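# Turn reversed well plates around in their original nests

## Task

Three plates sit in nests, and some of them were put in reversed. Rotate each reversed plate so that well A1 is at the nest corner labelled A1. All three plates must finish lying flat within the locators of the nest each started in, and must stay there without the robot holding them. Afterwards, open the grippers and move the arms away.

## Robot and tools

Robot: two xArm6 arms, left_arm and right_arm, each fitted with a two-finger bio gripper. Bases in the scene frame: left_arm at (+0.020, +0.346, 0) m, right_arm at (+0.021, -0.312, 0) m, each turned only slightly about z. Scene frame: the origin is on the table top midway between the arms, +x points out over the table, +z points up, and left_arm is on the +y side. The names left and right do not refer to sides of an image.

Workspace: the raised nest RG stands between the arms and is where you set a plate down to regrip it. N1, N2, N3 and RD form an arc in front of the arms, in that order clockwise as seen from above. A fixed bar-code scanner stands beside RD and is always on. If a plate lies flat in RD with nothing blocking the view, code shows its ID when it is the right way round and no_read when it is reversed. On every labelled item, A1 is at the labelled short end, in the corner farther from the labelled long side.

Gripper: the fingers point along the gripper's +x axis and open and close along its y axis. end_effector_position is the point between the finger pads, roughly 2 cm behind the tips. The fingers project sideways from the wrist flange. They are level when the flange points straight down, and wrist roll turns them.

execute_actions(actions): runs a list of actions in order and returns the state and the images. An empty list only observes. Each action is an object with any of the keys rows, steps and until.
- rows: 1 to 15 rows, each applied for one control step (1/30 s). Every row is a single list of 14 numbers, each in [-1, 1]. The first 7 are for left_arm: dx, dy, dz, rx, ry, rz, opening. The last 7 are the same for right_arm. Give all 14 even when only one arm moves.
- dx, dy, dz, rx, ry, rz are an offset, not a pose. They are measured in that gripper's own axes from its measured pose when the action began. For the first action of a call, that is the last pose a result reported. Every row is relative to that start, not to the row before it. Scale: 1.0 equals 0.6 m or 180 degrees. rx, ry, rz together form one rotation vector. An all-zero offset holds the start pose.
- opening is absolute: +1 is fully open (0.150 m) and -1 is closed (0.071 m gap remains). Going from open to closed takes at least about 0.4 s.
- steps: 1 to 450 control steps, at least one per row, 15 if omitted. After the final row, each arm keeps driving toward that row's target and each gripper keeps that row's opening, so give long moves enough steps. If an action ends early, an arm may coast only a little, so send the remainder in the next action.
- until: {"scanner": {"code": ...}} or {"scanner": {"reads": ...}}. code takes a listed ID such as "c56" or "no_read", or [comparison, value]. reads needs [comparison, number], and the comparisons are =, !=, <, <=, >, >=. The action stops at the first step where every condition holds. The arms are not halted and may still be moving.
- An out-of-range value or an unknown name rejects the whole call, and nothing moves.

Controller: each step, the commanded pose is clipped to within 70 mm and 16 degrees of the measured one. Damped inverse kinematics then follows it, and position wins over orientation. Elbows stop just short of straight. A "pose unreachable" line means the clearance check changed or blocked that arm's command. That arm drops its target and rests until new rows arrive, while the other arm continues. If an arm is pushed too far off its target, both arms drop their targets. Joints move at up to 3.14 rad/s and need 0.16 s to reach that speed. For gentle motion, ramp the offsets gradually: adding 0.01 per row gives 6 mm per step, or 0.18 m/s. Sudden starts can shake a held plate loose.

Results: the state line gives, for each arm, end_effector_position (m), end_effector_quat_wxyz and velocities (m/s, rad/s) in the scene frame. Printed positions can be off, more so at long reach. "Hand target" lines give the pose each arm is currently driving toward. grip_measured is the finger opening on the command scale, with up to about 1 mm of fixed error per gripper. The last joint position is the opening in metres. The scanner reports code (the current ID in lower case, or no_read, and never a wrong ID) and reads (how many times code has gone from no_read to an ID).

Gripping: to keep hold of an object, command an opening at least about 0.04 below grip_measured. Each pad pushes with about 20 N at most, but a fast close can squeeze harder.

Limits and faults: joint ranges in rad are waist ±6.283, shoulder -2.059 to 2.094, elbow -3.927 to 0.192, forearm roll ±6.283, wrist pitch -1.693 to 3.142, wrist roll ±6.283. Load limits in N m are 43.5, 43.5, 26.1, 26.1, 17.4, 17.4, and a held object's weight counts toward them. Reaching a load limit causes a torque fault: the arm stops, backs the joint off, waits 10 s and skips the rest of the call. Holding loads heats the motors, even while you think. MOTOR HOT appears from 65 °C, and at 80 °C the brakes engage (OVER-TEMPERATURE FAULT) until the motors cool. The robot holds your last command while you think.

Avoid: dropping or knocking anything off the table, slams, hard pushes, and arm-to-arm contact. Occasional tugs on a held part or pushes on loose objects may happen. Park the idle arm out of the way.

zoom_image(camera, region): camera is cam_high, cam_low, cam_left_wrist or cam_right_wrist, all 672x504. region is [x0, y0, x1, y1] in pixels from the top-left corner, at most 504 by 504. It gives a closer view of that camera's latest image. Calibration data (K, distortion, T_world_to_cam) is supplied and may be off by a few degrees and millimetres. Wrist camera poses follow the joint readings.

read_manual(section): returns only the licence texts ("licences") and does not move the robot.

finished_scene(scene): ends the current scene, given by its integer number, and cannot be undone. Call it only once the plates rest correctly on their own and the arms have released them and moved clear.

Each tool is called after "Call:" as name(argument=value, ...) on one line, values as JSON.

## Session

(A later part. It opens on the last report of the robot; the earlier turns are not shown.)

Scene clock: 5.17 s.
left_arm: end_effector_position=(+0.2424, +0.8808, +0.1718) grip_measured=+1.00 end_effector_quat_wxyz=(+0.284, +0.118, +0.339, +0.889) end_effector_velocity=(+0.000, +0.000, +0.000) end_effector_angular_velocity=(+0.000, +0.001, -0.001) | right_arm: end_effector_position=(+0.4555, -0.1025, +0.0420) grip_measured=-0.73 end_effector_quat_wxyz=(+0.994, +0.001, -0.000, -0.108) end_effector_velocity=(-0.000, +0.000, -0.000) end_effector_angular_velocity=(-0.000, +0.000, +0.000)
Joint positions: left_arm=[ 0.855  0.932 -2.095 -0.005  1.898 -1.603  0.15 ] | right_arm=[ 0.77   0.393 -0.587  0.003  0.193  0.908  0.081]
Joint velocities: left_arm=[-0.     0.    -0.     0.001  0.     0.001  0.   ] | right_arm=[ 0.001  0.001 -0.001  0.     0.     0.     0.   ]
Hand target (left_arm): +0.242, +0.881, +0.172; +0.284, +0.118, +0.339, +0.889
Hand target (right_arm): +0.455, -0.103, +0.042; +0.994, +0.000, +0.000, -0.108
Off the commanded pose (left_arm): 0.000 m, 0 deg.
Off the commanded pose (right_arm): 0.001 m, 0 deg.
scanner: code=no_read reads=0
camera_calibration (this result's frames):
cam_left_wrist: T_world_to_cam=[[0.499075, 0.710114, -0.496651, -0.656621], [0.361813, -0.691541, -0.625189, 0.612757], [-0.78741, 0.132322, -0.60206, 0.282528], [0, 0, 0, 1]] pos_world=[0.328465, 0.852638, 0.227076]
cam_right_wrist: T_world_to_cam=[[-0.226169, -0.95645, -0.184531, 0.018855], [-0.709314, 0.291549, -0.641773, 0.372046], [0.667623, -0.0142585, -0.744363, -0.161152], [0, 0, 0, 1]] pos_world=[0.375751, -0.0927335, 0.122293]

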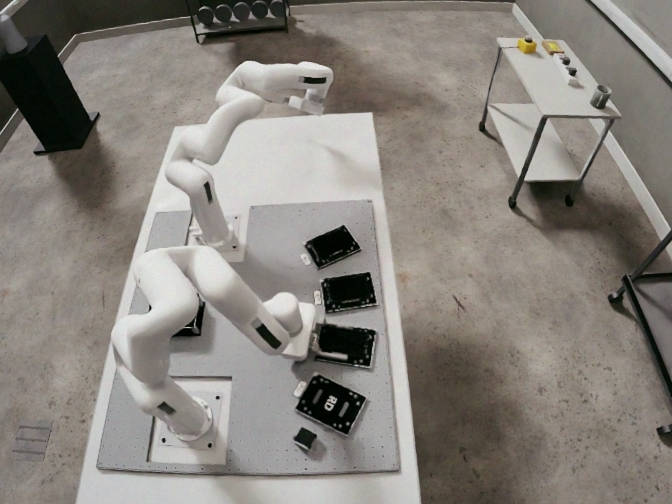

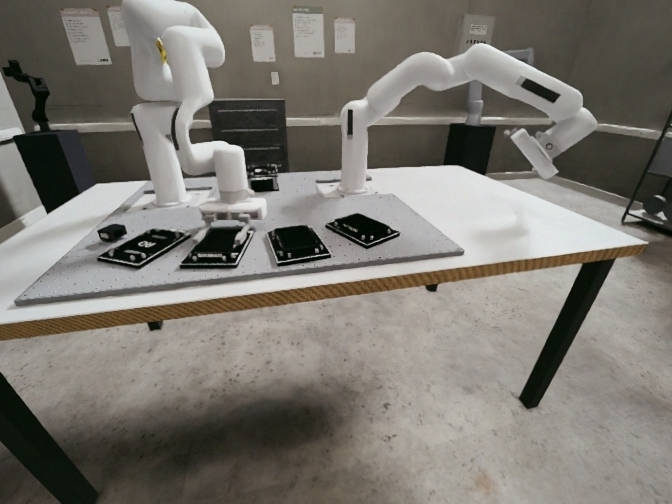

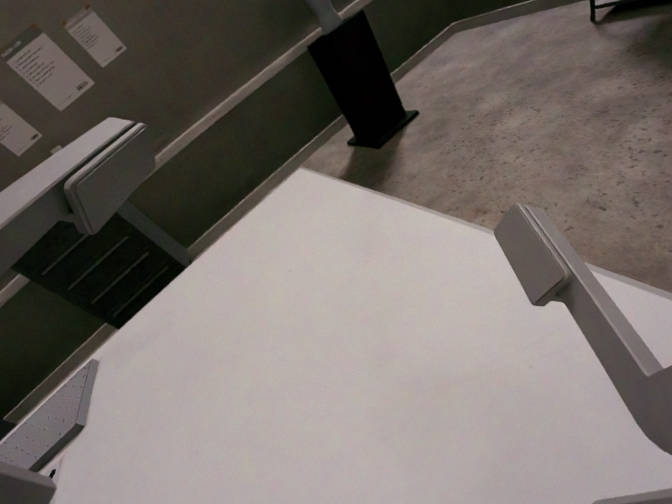

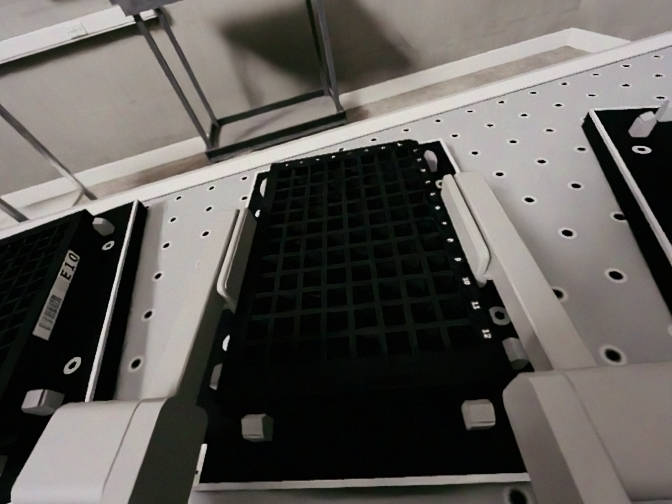

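Gripped on the body. Lift 15 mm for a reference.

Call:
execute_actions(actions=[{"rows":[[0,0,0,0,0,0,1,0,0,0.004,0,0,0,-0.88],[0,0,0,0,0,0,1,0,0,0.009,0,0,0,-0.88],[0,0,0,0,0,0,1,0,0,0.015,0,0,0,-0.88],[0,0,0,0,0,0,1,0,0,0.021,0,0,0,-0.88],[0,0,0,0,0,0,1,0,0,0.025,0,0,0,-0.88]],"steps":13}])

Scene clock: 9.83 s.
left_arm: end_effector_position=(+0.2424, +0.8808, +0.1718) grip_measured=+1.00 end_effector_quat_wxyz=(+0.284, +0.118, +0.339, +0.889) end_effector_velocity=(+0.000, -0.000, -0.000) end_effector_angular_velocity=(+0.000, -0.000, +0.001) | right_arm: end_effector_position=(+0.4549, -0.1029, +0.0562) grip_measured=-0.74 end_effector_quat_wxyz=(+0.994, -0.000, +0.000, -0.108) end_effector_velocity=(+0.001, -0.001, +0.001) end_effector_angular_velocity=(+0.002, -0.001, -0.003)
Joint positions: left_arm=[ 0.855  0.932 -2.095 -0.005  1.898 -1.603  0.15 ] | right_arm=[ 0.77   0.338 -0.574  0.002  0.237  0.909  0.081]
Joint velocities: left_arm=[-0.     0.    -0.    -0.001 -0.    -0.001 -0.   ] | right_arm=[-0.002 -0.003 -0.001  0.002  0.002 -0.001  0.   ]
Hand target (left_arm): +0.242, +0.881, +0.172; +0.284, +0.118, +0.339, +0.889
Hand target (right_arm): +0.455, -0.103, +0.057; +0.994, +0.001, -0.000, -0.108
Off the commanded pose (left_arm): 0.000 m, 0 deg.
Off the commanded pose (right_arm): 0.001 m, 0 deg.
scanner: code=no_read reads=0
camera_calibration (this result's frames):
cam_left_wrist: T_world_to_cam=[[0.499075, 0.710114, -0.496651, -0.656621], [0.361813, -0.691541, -0.625189, 0.612757], [-0.78741, 0.132322, -0.60206, 0.282528], [0, 0, 0, 1]] pos_world=[0.328466, 0.852638, 0.227076]
cam_right_wrist: T_world_to_cam=[[-0.226317, -0.956769, -0.182686, 0.0209244], [-0.710481, 0.290448, -0.640981, 0.38118], [0.666332, -0.0152701, -0.745499, -0.149689], [0, 0, 0, 1]] pos_world=[0.375299, -0.092979, 0.136559]

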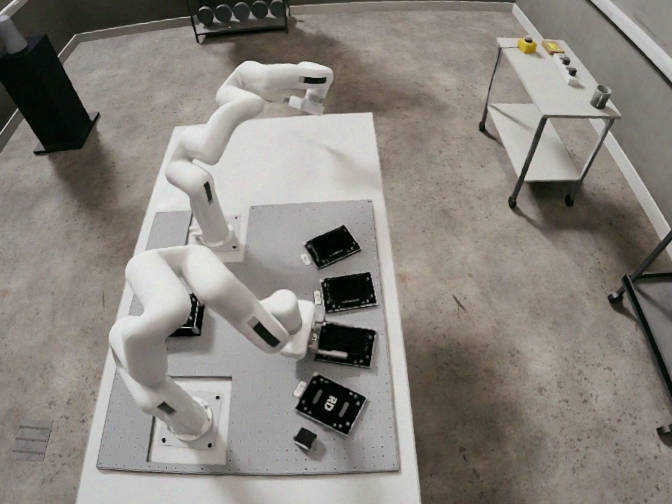

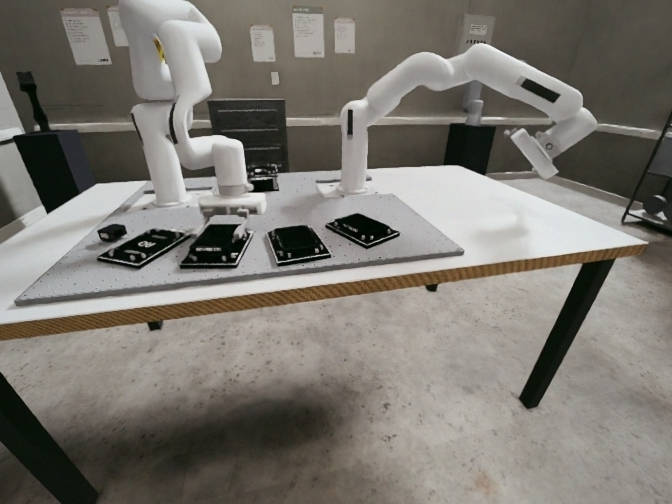

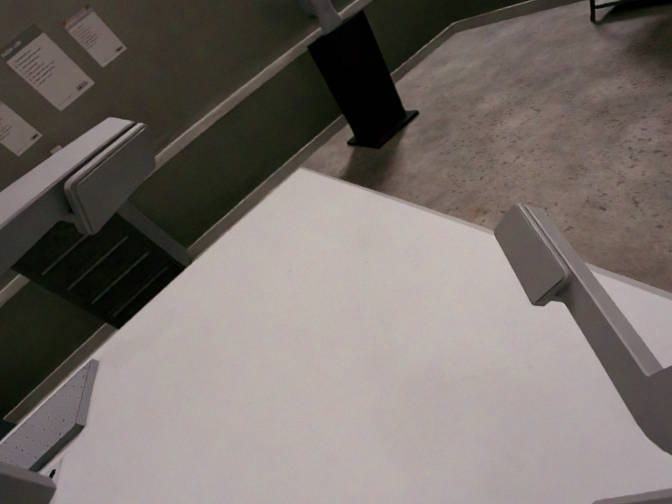

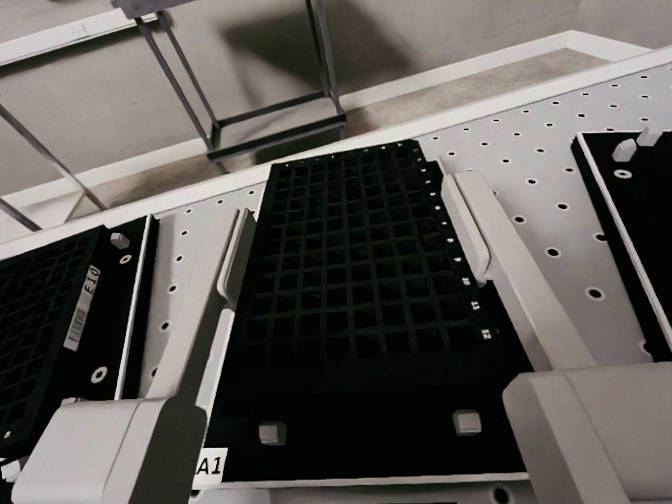

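Call:
zoom_image(camera="cam_right_wrist", region=[210, 384, 330, 504])

Call:
zoom_image(camera="cam_right_wrist", region=[410, 384, 530, 504])

Call:
zoom_image(camera="cam_right_wrist", region=[240, 130, 460, 230])

Region (210, 384, 330, 504) of cam_right_wrist's 672x504 image, scaled by 4.200, with more detail than that image has.

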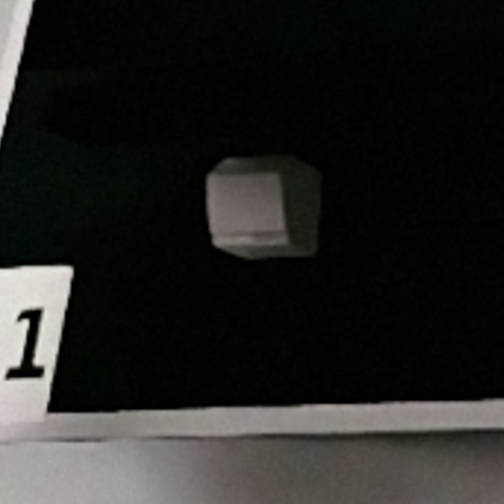

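Region (410, 384, 530, 504) of cam_right_wrist's 672x504 image, scaled by 4.200, with more detail than that image has.

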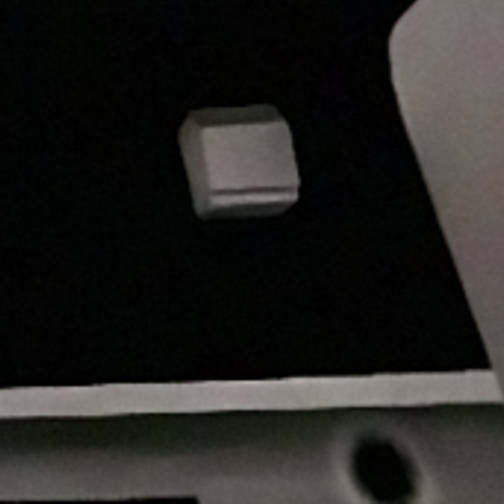

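Region (240, 130, 460, 230) of cam_right_wrist's 672x504 image, scaled by 2.291, with more detail than that image has; it fills the top 229 rows of this view, and the rest is white.

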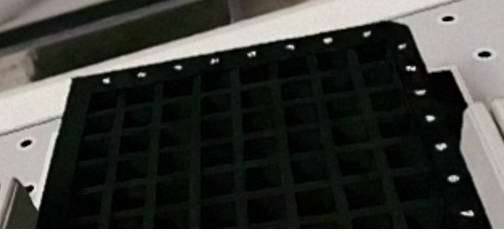

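Call:
execute_actions(actions=[{"rows":[[0,0,0,0,0,0,1,0,0,0.008,0,0,0,-0.88],[0,0,0,0,0,0,1,0.002,0,0.018,0,0,0.003,-0.88],[0,0,0,0,0,0,1,0.004,0,0.03,0,0,0.008,-0.88],[0,0,0,0,0,0,1,0.007,0,0.045,0,0,0.016,-0.88],[0,0,0,0,0,0,1,0.01,0,0.06,0,0,0.027,-0.88],[0,0,0,0,0,0,1,0.013,0,0.075,0,0,0.04,-0.88],[0,0,0,0,0,0,1,0.015,0,0.088,0,0,0.055,-0.88],[0,0,0,0,0,0,1,0.017,0,0.098,0,0,0.07,-0.88],[0,0,0,0,0,0,1,0.017,0,0.105,0,0,0.085,-0.88],[0,0,0,0,0,0,1,0.017,0,0.105,0,0,0.1,-0.88],[0,0,0,0,0,0,1,0.017,0,0.105,0,0,0.115,-0.88],[0,0,0,0,0,0,1,0.017,0,0.105,0,0,0.13,-0.88],[0,0,0,0,0,0,1,0.017,0,0.105,0,0,0.145,-0.88],[0,0,0,0,0,0,1,0.017,0,0.105,0,0,0.16,-0.88],[0,0,0,0,0,0,1,0.017,0,0.105,0,0,0.998,-0.88]],"steps":72}])

Scene clock: 12.63 s.
left_arm: end_effector_position=(+0.2424, +0.8808, +0.1718) grip_measured=+1.00 end_effector_quat_wxyz=(+0.284, +0.118, +0.339, +0.889) end_effector_velocity=(-0.000, +0.000, +0.000) end_effector_angular_velocity=(+0.001, +0.001, -0.000) | right_arm: end_effector_position=(+0.4650, -0.1048, +0.1195) grip_measured=-0.74 end_effector_quat_wxyz=(+0.161, -0.048, +0.007, +0.986) end_effector_velocity=(-0.002, +0.008, -0.005) end_effector_angular_velocity=(+0.131, +0.660, +1.073)
Joint positions: left_arm=[ 0.855  0.932 -2.095 -0.005  1.898 -1.603  0.15 ] | right_arm=[ 0.348  0.669 -1.469 -0.08   0.719 -2.488  0.081]
Joint velocities: left_arm=[ 0.     0.    -0.     0.001  0.    -0.     0.   ] | right_arm=[ 0.198  0.641 -0.921  0.642  0.81  -1.375  0.   ]
Hand target (left_arm): +0.242, +0.881, +0.172; +0.284, +0.118, +0.339, +0.889
Hand target (right_arm): +0.465, -0.105, +0.119; +0.117, -0.014, +0.001, +0.993
Off the commanded pose (left_arm): 0.000 m, 0 deg.
Off the commanded pose (right_arm): 0.000 m, 8 deg.
scanner: code=no_read reads=0
camera_calibration (this result's frames):
cam_left_wrist: T_world_to_cam=[[0.499075, 0.710114, -0.496651, -0.656621], [0.361813, -0.691541, -0.625189, 0.612757], [-0.78741, 0.132322, -0.60206, 0.282528], [0, 0, 0, 1]] pos_world=[0.328465, 0.852638, 0.227076]
cam_right_wrist: T_world_to_cam=[[0.344471, 0.921739, -0.178148, -0.0361558], [0.730611, -0.382374, -0.565684, -0.320089], [-0.589532, 0.0647047, -0.805149, 0.490266], [0, 0, 0, 1]] pos_world=[0.535343, -0.12079, 0.207227]

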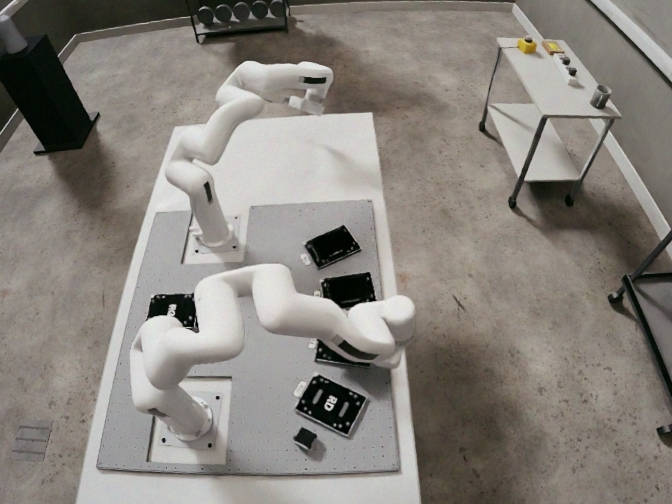

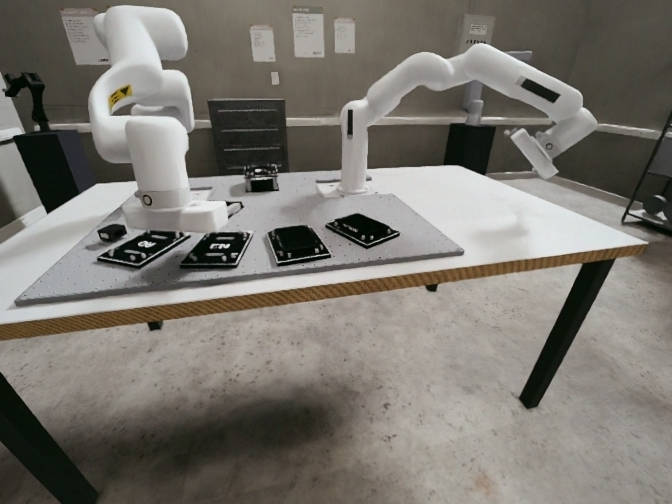

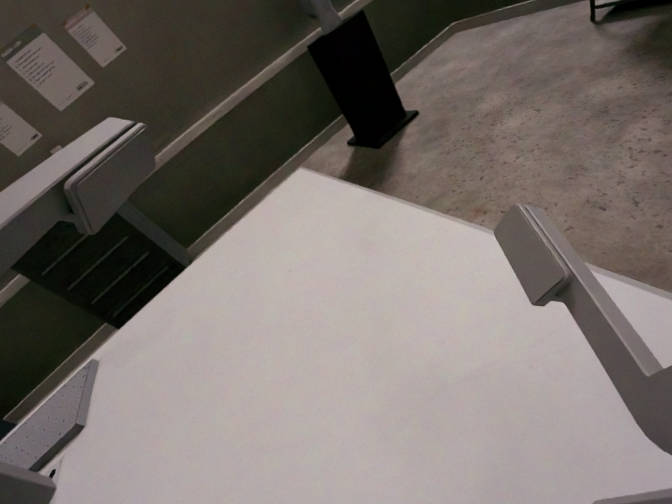

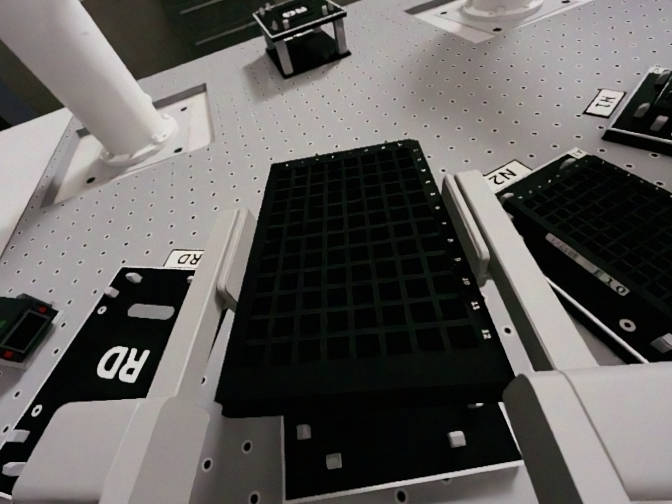

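Call:
execute_actions(actions=[{"rows":[[0,0,0,0,0,0,1,0.001,0,-0.012,-0.0011,-0.0309,0.0341,-0.88],[0,0,0,0,0,0,1,0.0025,0,-0.025,-0.0011,-0.0309,0.0341,-0.88],[0,0,0,0,0,0,1,0.004,0,-0.04,-0.0011,-0.0309,0.0341,-0.88],[0,0,0,0,0,0,1,0.005,0,-0.055,-0.0011,-0.0309,0.0341,-0.88],[0,0,0,0,0,0,1,0.0065,0,-0.07,-0.0011,-0.0309,0.0341,-0.88],[0,0,0,0,0,0,1,0.008,0,-0.083,-0.0011,-0.0309,0.0341,-0.88],[0,0,0,0,0,0,1,0.009,-0.0005,-0.093,-0.0011,-0.0309,0.0341,-0.88],[0,0,0,0,0,0,1,0.0095,-0.0005,-0.099,-0.0011,-0.0309,0.0341,-0.88],[0,0,0,0,0,0,1,0.0098,-0.0005,-0.1028,-0.0011,-0.0309,0.0341,-0.88]],"steps":20}])

Call:
zoom_image(camera="cam_right_wrist", region=[210, 384, 330, 504])

Call:
zoom_image(camera="cam_right_wrist", region=[410, 384, 530, 504])

Call:
zoom_image(camera="cam_right_wrist", region=[240, 130, 460, 230])

Scene clock: 13.63 s.
left_arm: end_effector_position=(+0.2424, +0.8808, +0.1718) grip_measured=+1.00 end_effector_quat_wxyz=(+0.284, +0.118, +0.339, +0.889) end_effector_velocity=(-0.000, +0.000, -0.000) end_effector_angular_velocity=(+0.000, +0.001, +0.000) | right_arm: end_effector_position=(+0.4658, -0.1042, +0.0584) grip_measured=-0.74 end_effector_quat_wxyz=(+0.108, -0.001, -0.001, +0.994) end_effector_velocity=(-0.006, -0.002, -0.007) end_effector_angular_velocity=(-0.006, +0.023, -0.002)
Joint positions: left_arm=[ 0.855  0.932 -2.095 -0.005  1.898 -1.603  0.15 ] | right_arm=[ 0.365  0.875 -1.606  0.001  0.729 -2.636  0.081]
Joint velocities: left_arm=[ 0.     0.     0.     0.001 -0.    -0.     0.   ] | right_arm=[-0.001  0.01   0.011  0.001  0.002 -0.     0.   ]
Hand target (left_arm): +0.242, +0.881, +0.172; +0.284, +0.118, +0.339, +0.889
Hand target (right_arm): +0.465, -0.104, +0.058; +0.108, -0.000, -0.000, +0.994
Off the commanded pose (left_arm): 0.000 m, 0 deg.
Off the commanded pose (right_arm): 0.001 m, 0 deg.
scanner: code=no_read reads=0
camera_calibration (this result's frames):
cam_left_wrist: T_world_to_cam=[[0.499075, 0.710114, -0.496651, -0.656621], [0.361813, -0.691541, -0.625189, 0.612757], [-0.78741, 0.132322, -0.60206, 0.282528], [0, 0, 0, 1]] pos_world=[0.328465, 0.852638, 0.227076]
cam_right_wrist: T_world_to_cam=[[0.227163, 0.956841, -0.18125, 0.0106718], [0.711258, -0.29014, -0.640258, -0.332002], [-0.665214, 0.0165278, -0.74647, 0.468321], [0, 0, 0, 1]] pos_world=[0.545248, -0.114279, 0.138955]

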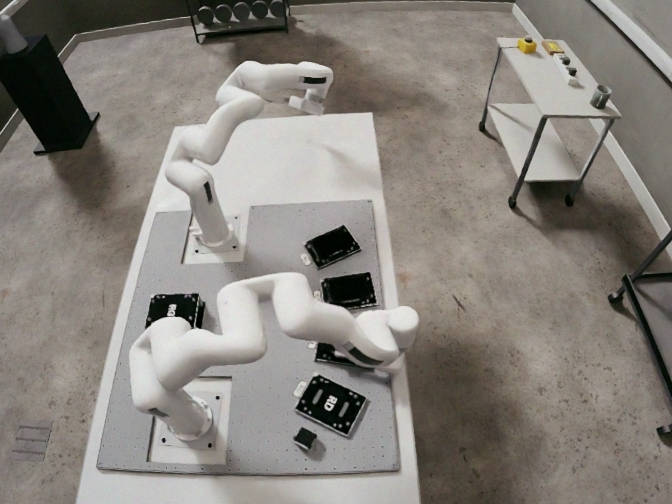

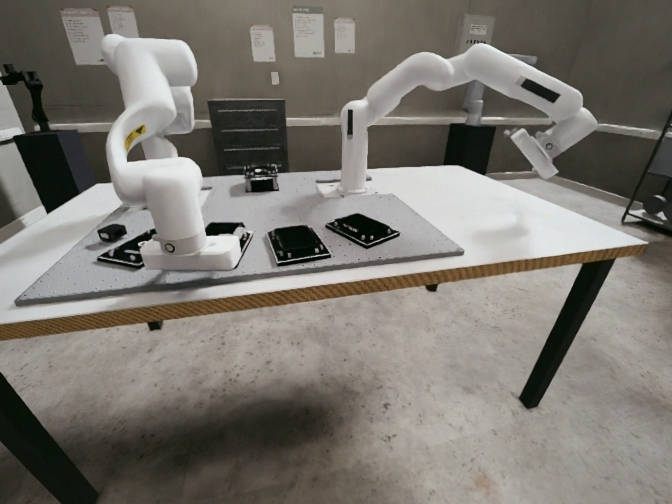

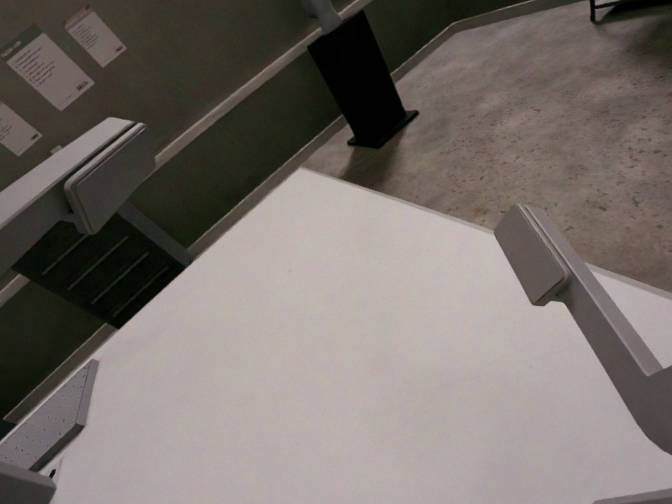

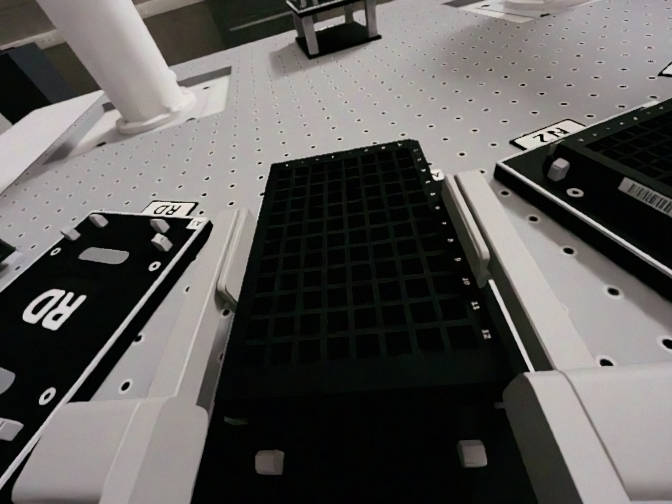

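Region (210, 384, 330, 504) of cam_right_wrist's 672x504 image, scaled by 4.200, with more detail than that image has.

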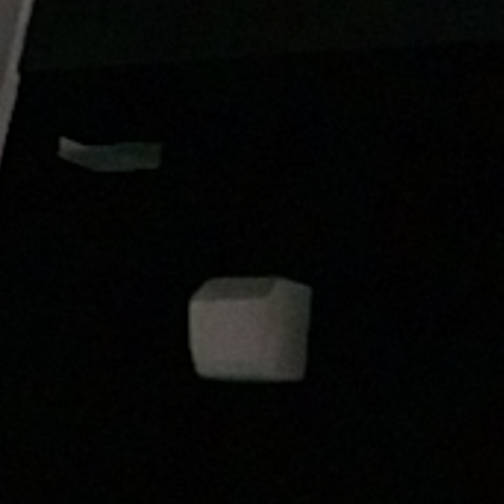

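Region (410, 384, 530, 504) of cam_right_wrist's 672x504 image, scaled by 4.200, with more detail than that image has.

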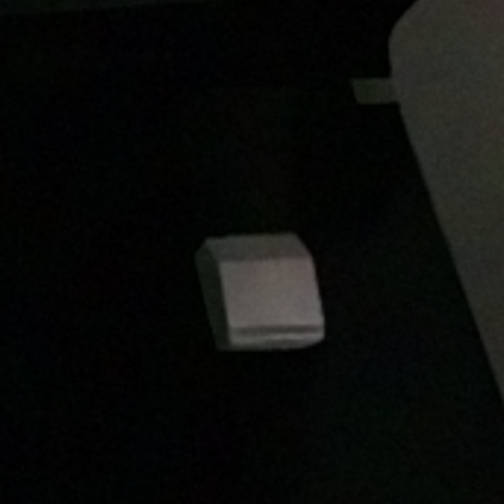

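Region (240, 130, 460, 230) of cam_right_wrist's 672x504 image, scaled by 2.291, with more detail than that image has; it fills the top 229 rows of this view, and the rest is white.

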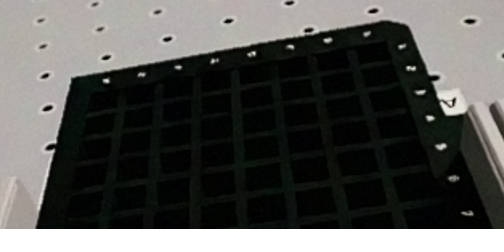

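Call:
execute_actions(actions=[{"rows":[[0,0,0,0,0,0,1,-0.005,0.0006,-0.002,0.0005,-0.0004,0.0003,-0.88],[0,0,0,0,0,0,1,-0.01,0.0012,-0.0025,0.0005,-0.0004,0.0003,-0.88],[0,0,0,0,0,0,1,-0.0135,0.0012,-0.0028,0.0005,-0.0004,0.0003,-0.88]],"steps":13}])

Call:
zoom_image(camera="cam_right_wrist", region=[210, 384, 330, 504])

Call:
zoom_image(camera="cam_right_wrist", region=[410, 384, 530, 504])

Call:
zoom_image(camera="cam_right_wrist", region=[240, 130, 460, 230])

Scene clock: 14.37 s.
left_arm: end_effector_position=(+0.2424, +0.8808, +0.1718) grip_measured=+1.00 end_effector_quat_wxyz=(+0.284, +0.118, +0.339, +0.889) end_effector_velocity=(+0.000, -0.000, -0.000) end_effector_angular_velocity=(+0.000, +0.001, +0.001) | right_arm: end_effector_position=(+0.4735, -0.1067, +0.0566) grip_measured=-0.74 end_effector_quat_wxyz=(+0.108, -0.001, -0.000, +0.994) end_effector_velocity=(+0.000, +0.001, +0.002) end_effector_angular_velocity=(+0.000, +0.001, +0.000)
Joint positions: left_arm=[ 0.855  0.932 -2.095 -0.005  1.898 -1.603  0.15 ] | right_arm=[ 0.358  0.902 -1.65  -0.001  0.747 -2.643  0.081]
Joint velocities: left_arm=[-0.     0.     0.    -0.001  0.    -0.002 -0.   ] | right_arm=[ 0.001 -0.003 -0.001  0.001  0.005 -0.     0.   ]
Hand target (left_arm): +0.242, +0.881, +0.172; +0.284, +0.118, +0.339, +0.889
Hand target (right_arm): +0.474, -0.107, +0.057; +0.108, -0.000, -0.000, +0.994
Off the commanded pose (left_arm): 0.000 m, 0 deg.
Off the commanded pose (right_arm): 0.000 m, 0 deg.
scanner: code=no_read reads=0
camera_calibration (this result's frames):
cam_left_wrist: T_world_to_cam=[[0.499075, 0.710114, -0.496651, -0.656621], [0.361813, -0.691541, -0.625189, 0.612757], [-0.78741, 0.132322, -0.60206, 0.282528], [0, 0, 0, 1]] pos_world=[0.328465, 0.852638, 0.227076]
cam_right_wrist: T_world_to_cam=[[0.226027, 0.956814, -0.182808, 0.0115714], [0.710691, -0.290317, -0.640807, -0.33916], [-0.666206, 0.0149198, -0.745619, 0.472401], [0, 0, 0, 1]] pos_world=[0.553138, -0.116584, 0.13701]

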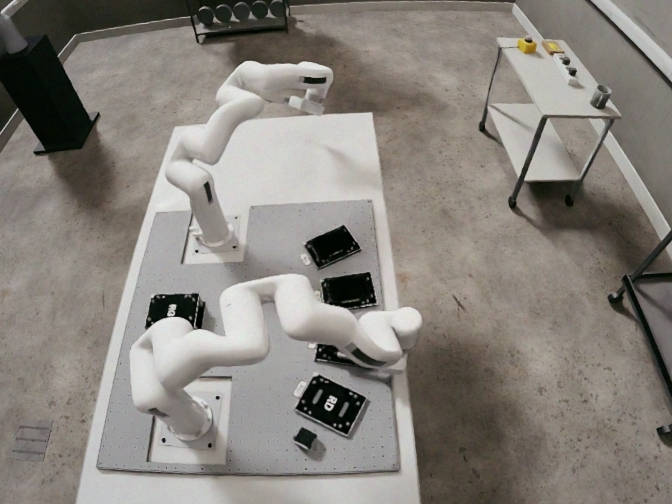

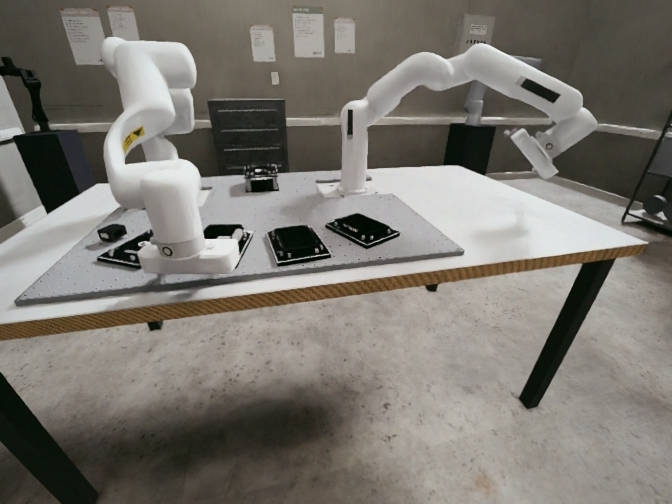

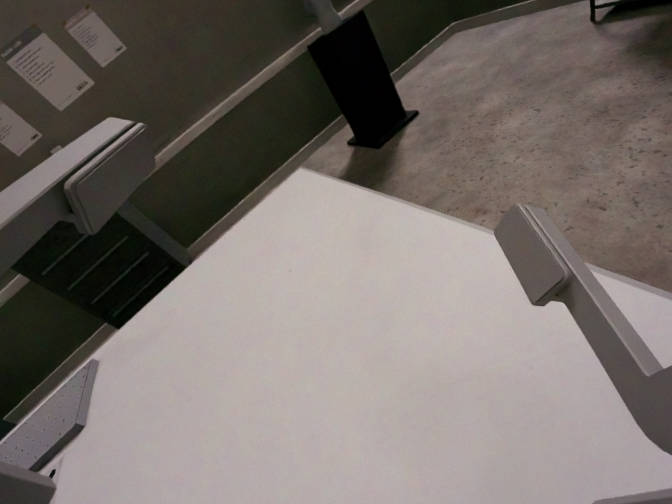

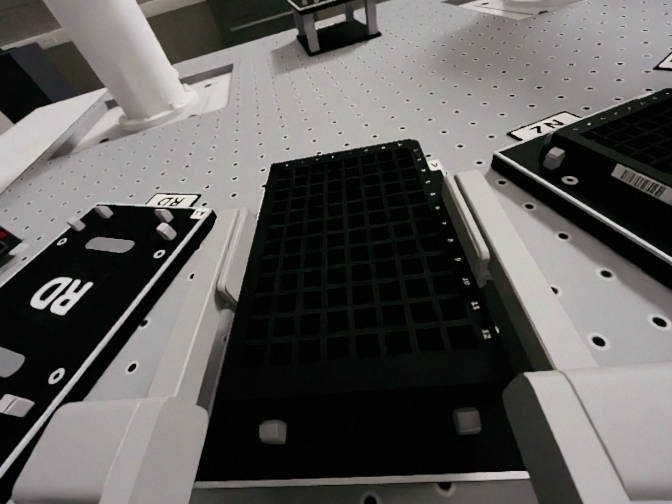

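Region (210, 384, 330, 504) of cam_right_wrist's 672x504 image, scaled by 4.200, with more detail than that image has.

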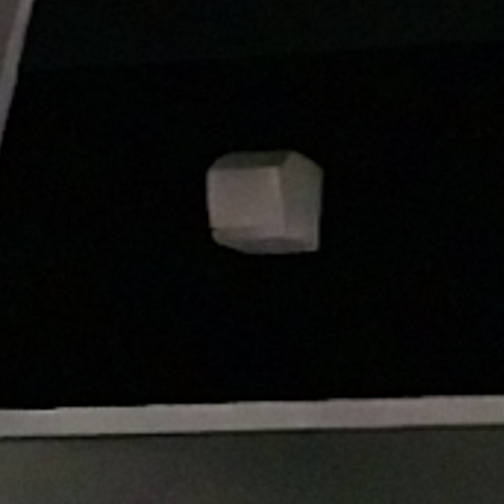

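Region (410, 384, 530, 504) of cam_right_wrist's 672x504 image, scaled by 4.200, with more detail than that image has.

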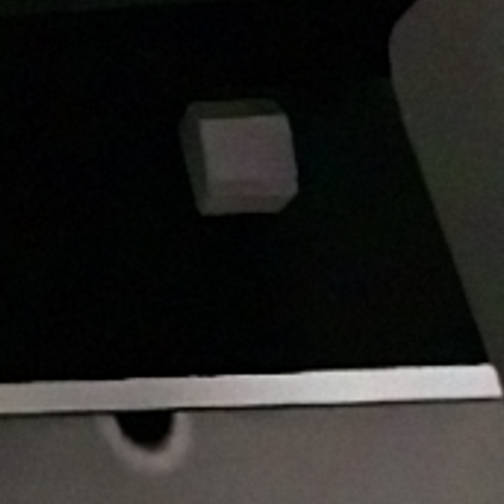

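Region (240, 130, 460, 230) of cam_right_wrist's 672x504 image, scaled by 2.291, with more detail than that image has; it fills the top 229 rows of this view, and the rest is white.

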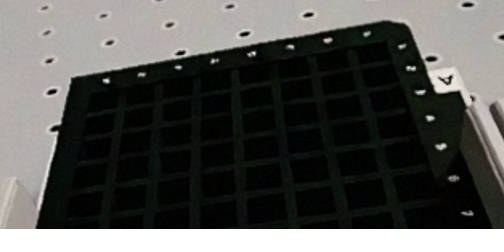

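Call:
execute_actions(actions=[{"rows":[[0,0,0,0,0,0,1,0.0013,0.0005,-0.003,0,0,0,-0.88],[0,0,0,0,0,0,1,0.0013,0.0005,-0.006,0,0,0,-0.88],[0,0,0,0,0,0,1,0.0013,0.0005,-0.009,0,0,0,-0.88],[0,0,0,0,0,0,1,0.0013,0.0005,-0.0115,0,0,0,-0.88],[0,0,0,0,0,0,1,0.0013,0.0005,-0.014,0,0,0,-0.88],[0,0,0,0,0,0,1,0.0013,0.0005,-0.016,0,0,0,-0.88],[0,0,0,0,0,0,1,0.0013,0.0005,-0.018,0,0,0,-0.88],[0,0,0,0,0,0,1,0.0013,0.0005,-0.02,0,0,0,-0.88],[0,0,0,0,0,0,1,0.0013,0.0005,-0.022,0,0,0,-0.88],[0,0,0,0,0,0,1,0.0013,0.0005,-0.024,0,0,0,-0.88]],"steps":21}])

Scene clock: 15.30 s.
left_arm: end_effector_position=(+0.2424, +0.8808, +0.1718) grip_measured=+1.00 end_effector_quat_wxyz=(+0.284, +0.118, +0.339, +0.889) end_effector_velocity=(-0.000, +0.000, -0.000) end_effector_angular_velocity=(+0.000, +0.000, +0.000) | right_arm: end_effector_position=(+0.4729, -0.1068, +0.0425) grip_measured=-0.74 end_effector_quat_wxyz=(+0.108, -0.001, -0.000, +0.994) end_effector_velocity=(+0.001, -0.000, -0.000) end_effector_angular_velocity=(+0.001, -0.001, -0.001)
Joint positions: left_arm=[ 0.855  0.932 -2.095 -0.005  1.898 -1.603  0.15 ] | right_arm=[ 0.358  0.931 -1.656 -0.     0.724 -2.643  0.081]
Joint velocities: left_arm=[0.001 0.    0.    0.001 0.    0.    0.   ] | right_arm=[-0.001  0.001 -0.002  0.    -0.     0.     0.   ]
Hand target (left_arm): +0.242, +0.881, +0.172; +0.284, +0.118, +0.339, +0.889
Hand target (right_arm): +0.473, -0.107, +0.042; +0.108, -0.001, -0.000, +0.994
Off the commanded pose (left_arm): 0.000 m, 0 deg.
Off the commanded pose (right_arm): 0.000 m, 0 deg.
scanner: code=no_read reads=0
camera_calibration (this result's frames):
cam_left_wrist: T_world_to_cam=[[0.499075, 0.710114, -0.496651, -0.656621], [0.361813, -0.691541, -0.625189, 0.612757], [-0.787411, 0.132322, -0.60206, 0.282528], [0, 0, 0, 1]] pos_world=[0.328465, 0.852638, 0.227076]
cam_right_wrist: T_world_to_cam=[[0.226115, 0.956865, -0.182431, 0.00914525], [0.711128, -0.290141, -0.640402, -0.347939], [-0.665709, 0.0150724, -0.746059, 0.461281], [0, 0, 0, 1]] pos_world=[0.55244, -0.116655, 0.12299]

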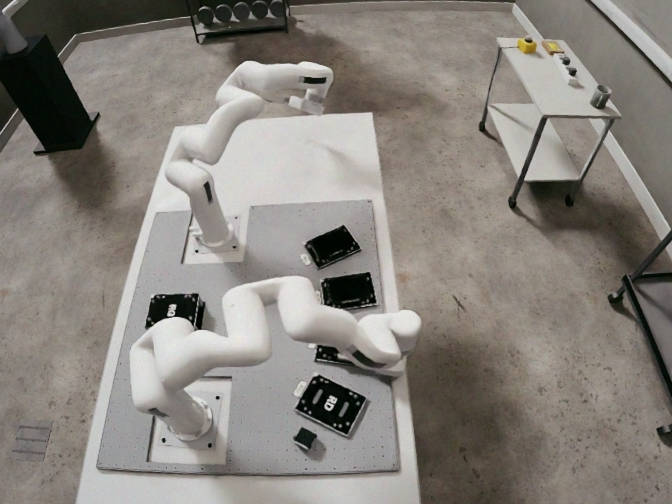

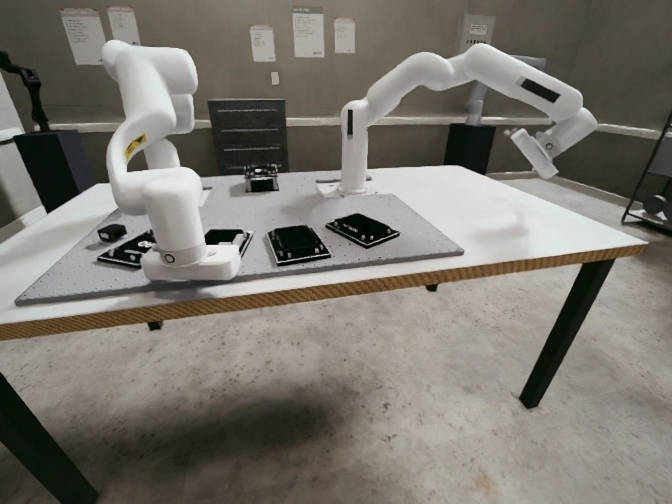

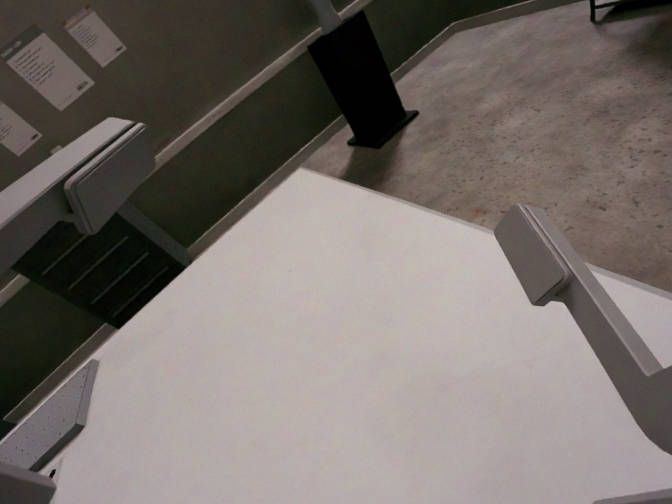

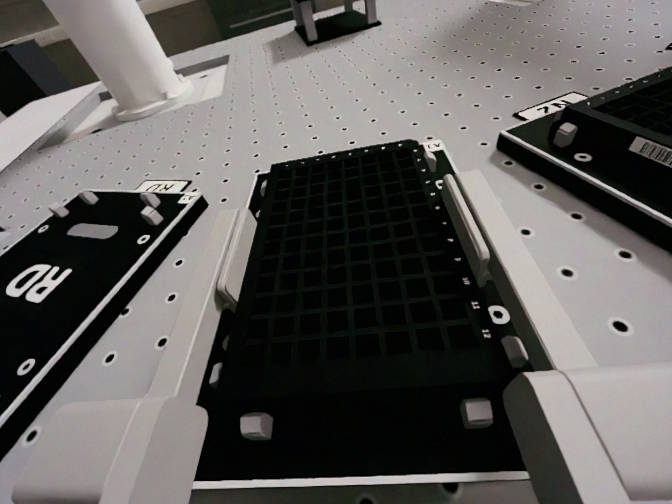

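Matches the seated view. Release and lift.

Call:
execute_actions(actions=[{"rows":[[0,0,0,0,0,0,1,0,0,-0.0005,0,0,0,-0.76],[0,0,0,0,0,0,1,0,0,-0.0005,0,0,0,-0.72],[0,0,0,0,0,0,1,0,0,-0.0005,0,0,0,-0.66],[0,0,0,0,0,0,1,0,0,-0.0005,0,0,0,-0.56],[0,0,0,0,0,0,1,0,0,-0.0005,0,0,0,-0.45],[0,0,0,0,0,0,1,0,0,-0.0005,0,0,0,-0.45],[0,0,0,0,0,0,1,0,0,0,0,0,0,-0.45],[0,0,0,0,0,0,1,0,0,0.01,0,0,0,-0.45],[0,0,0,0,0,0,1,0,0,0.025,0,0,0,-0.45],[0,0,0,0,0,0,1,0,0,0.045,0,0,0,-0.45],[0,0,0,0,0,0,1,0,0,0.07,0,0,0,-0.45],[0,0,0,0,0,0,1,0,0,0.1,0,0,0,-0.45],[0,0,0,0,0,0,1,0,0,0.13,0,0,0,-0.3],[0,0,0,0,0,0,1,0,0.01,0.16,0,0,0,0],[0,0,0,0,0,0,1,0,0.08,0.26,0,0,0,0.5]],"steps":32}])

Call:
zoom_image(camera="cam_low", region=[170, 205, 410, 280])

Call:
zoom_image(camera="cam_low", region=[170, 220, 260, 275])

Scene clock: 16.57 s.
left_arm: end_effector_position=(+0.2424, +0.8808, +0.1718) grip_measured=+1.00 end_effector_quat_wxyz=(+0.284, +0.118, +0.339, +0.889) end_effector_velocity=(+0.000, -0.000, +0.000) end_effector_angular_velocity=(-0.001, -0.002, -0.001) | right_arm: end_effector_position=(+0.4619, -0.1536, +0.1968) grip_measured=+0.50 end_effector_quat_wxyz=(+0.107, +0.001, +0.001, +0.994) end_effector_velocity=(+0.006, +0.000, +0.011) end_effector_angular_velocity=(+0.006, -0.032, -0.001)
Joint positions: left_arm=[ 0.855  0.932 -2.095 -0.005  1.898 -1.603  0.15 ] | right_arm=[ 0.288  0.573 -1.53  -0.001  0.959 -2.713  0.13 ]
Joint velocities: left_arm=[-0.    -0.    -0.    -0.001  0.     0.001  0.   ] | right_arm=[-0.002 -0.016 -0.014 -0.001 -0.002 -0.001  0.   ]
Hand target (left_arm): +0.242, +0.881, +0.172; +0.284, +0.118, +0.339, +0.889
Hand target (right_arm): +0.463, -0.154, +0.198; +0.108, -0.001, -0.000, +0.994
Off the commanded pose (left_arm): 0.000 m, 0 deg.
Off the commanded pose (right_arm): 0.002 m, 0 deg.
scanner: code=no_read reads=0
camera_calibration (this result's frames):
cam_left_wrist: T_world_to_cam=[[0.499075, 0.710114, -0.496651, -0.656621], [0.361813, -0.691541, -0.625189, 0.612757], [-0.78741, 0.132322, -0.60206, 0.282528], [0, 0, 0, 1]] pos_world=[0.328465, 0.852638, 0.227076]
cam_right_wrist: T_world_to_cam=[[0.225141, 0.956728, -0.184343, 0.0853629], [0.708838, -0.290644, -0.642709, -0.25345], [-0.668476, 0.0140311, -0.743601, 0.570451], [0, 0, 0, 1]] pos_world=[0.541769, -0.163337, 0.27703]

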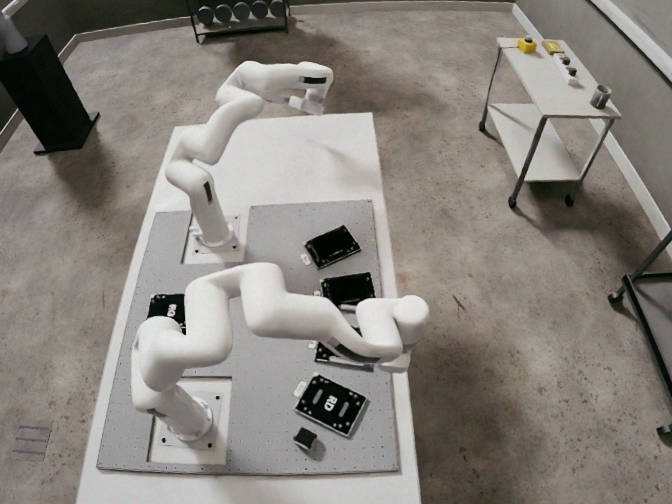

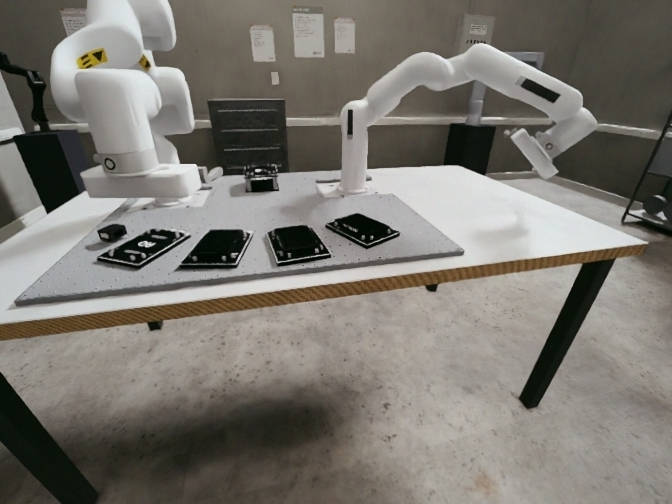

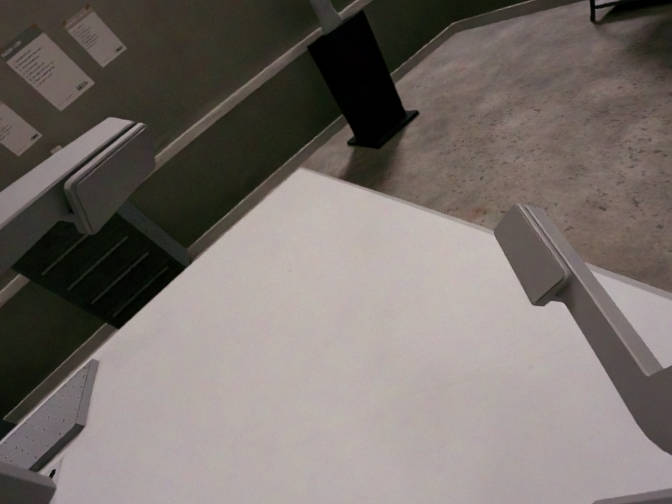

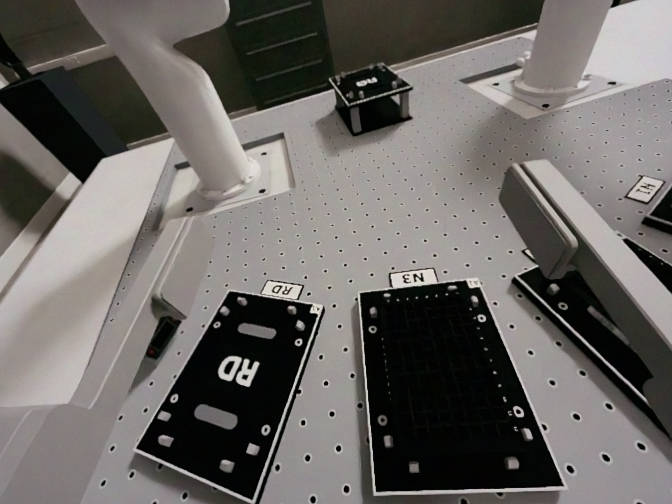

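Region (170, 205, 410, 280) of cam_low's 672x504 image, scaled by 2.100, with more detail than that image has; it fills the top 158 rows of this view, and the rest is white.

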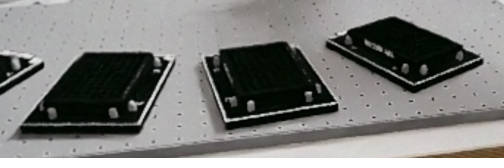

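Region (170, 220, 260, 275) of cam_low's 672x504 image, scaled by 5.600, with more detail than that image has.

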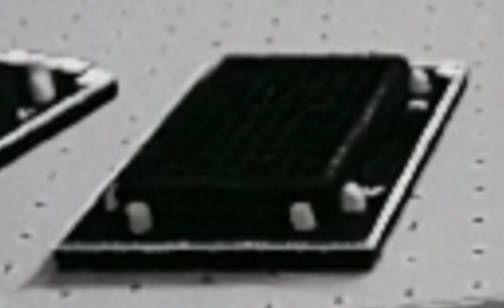

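Call:
finished_scene(scene=2)

The scene is finished: the task was done.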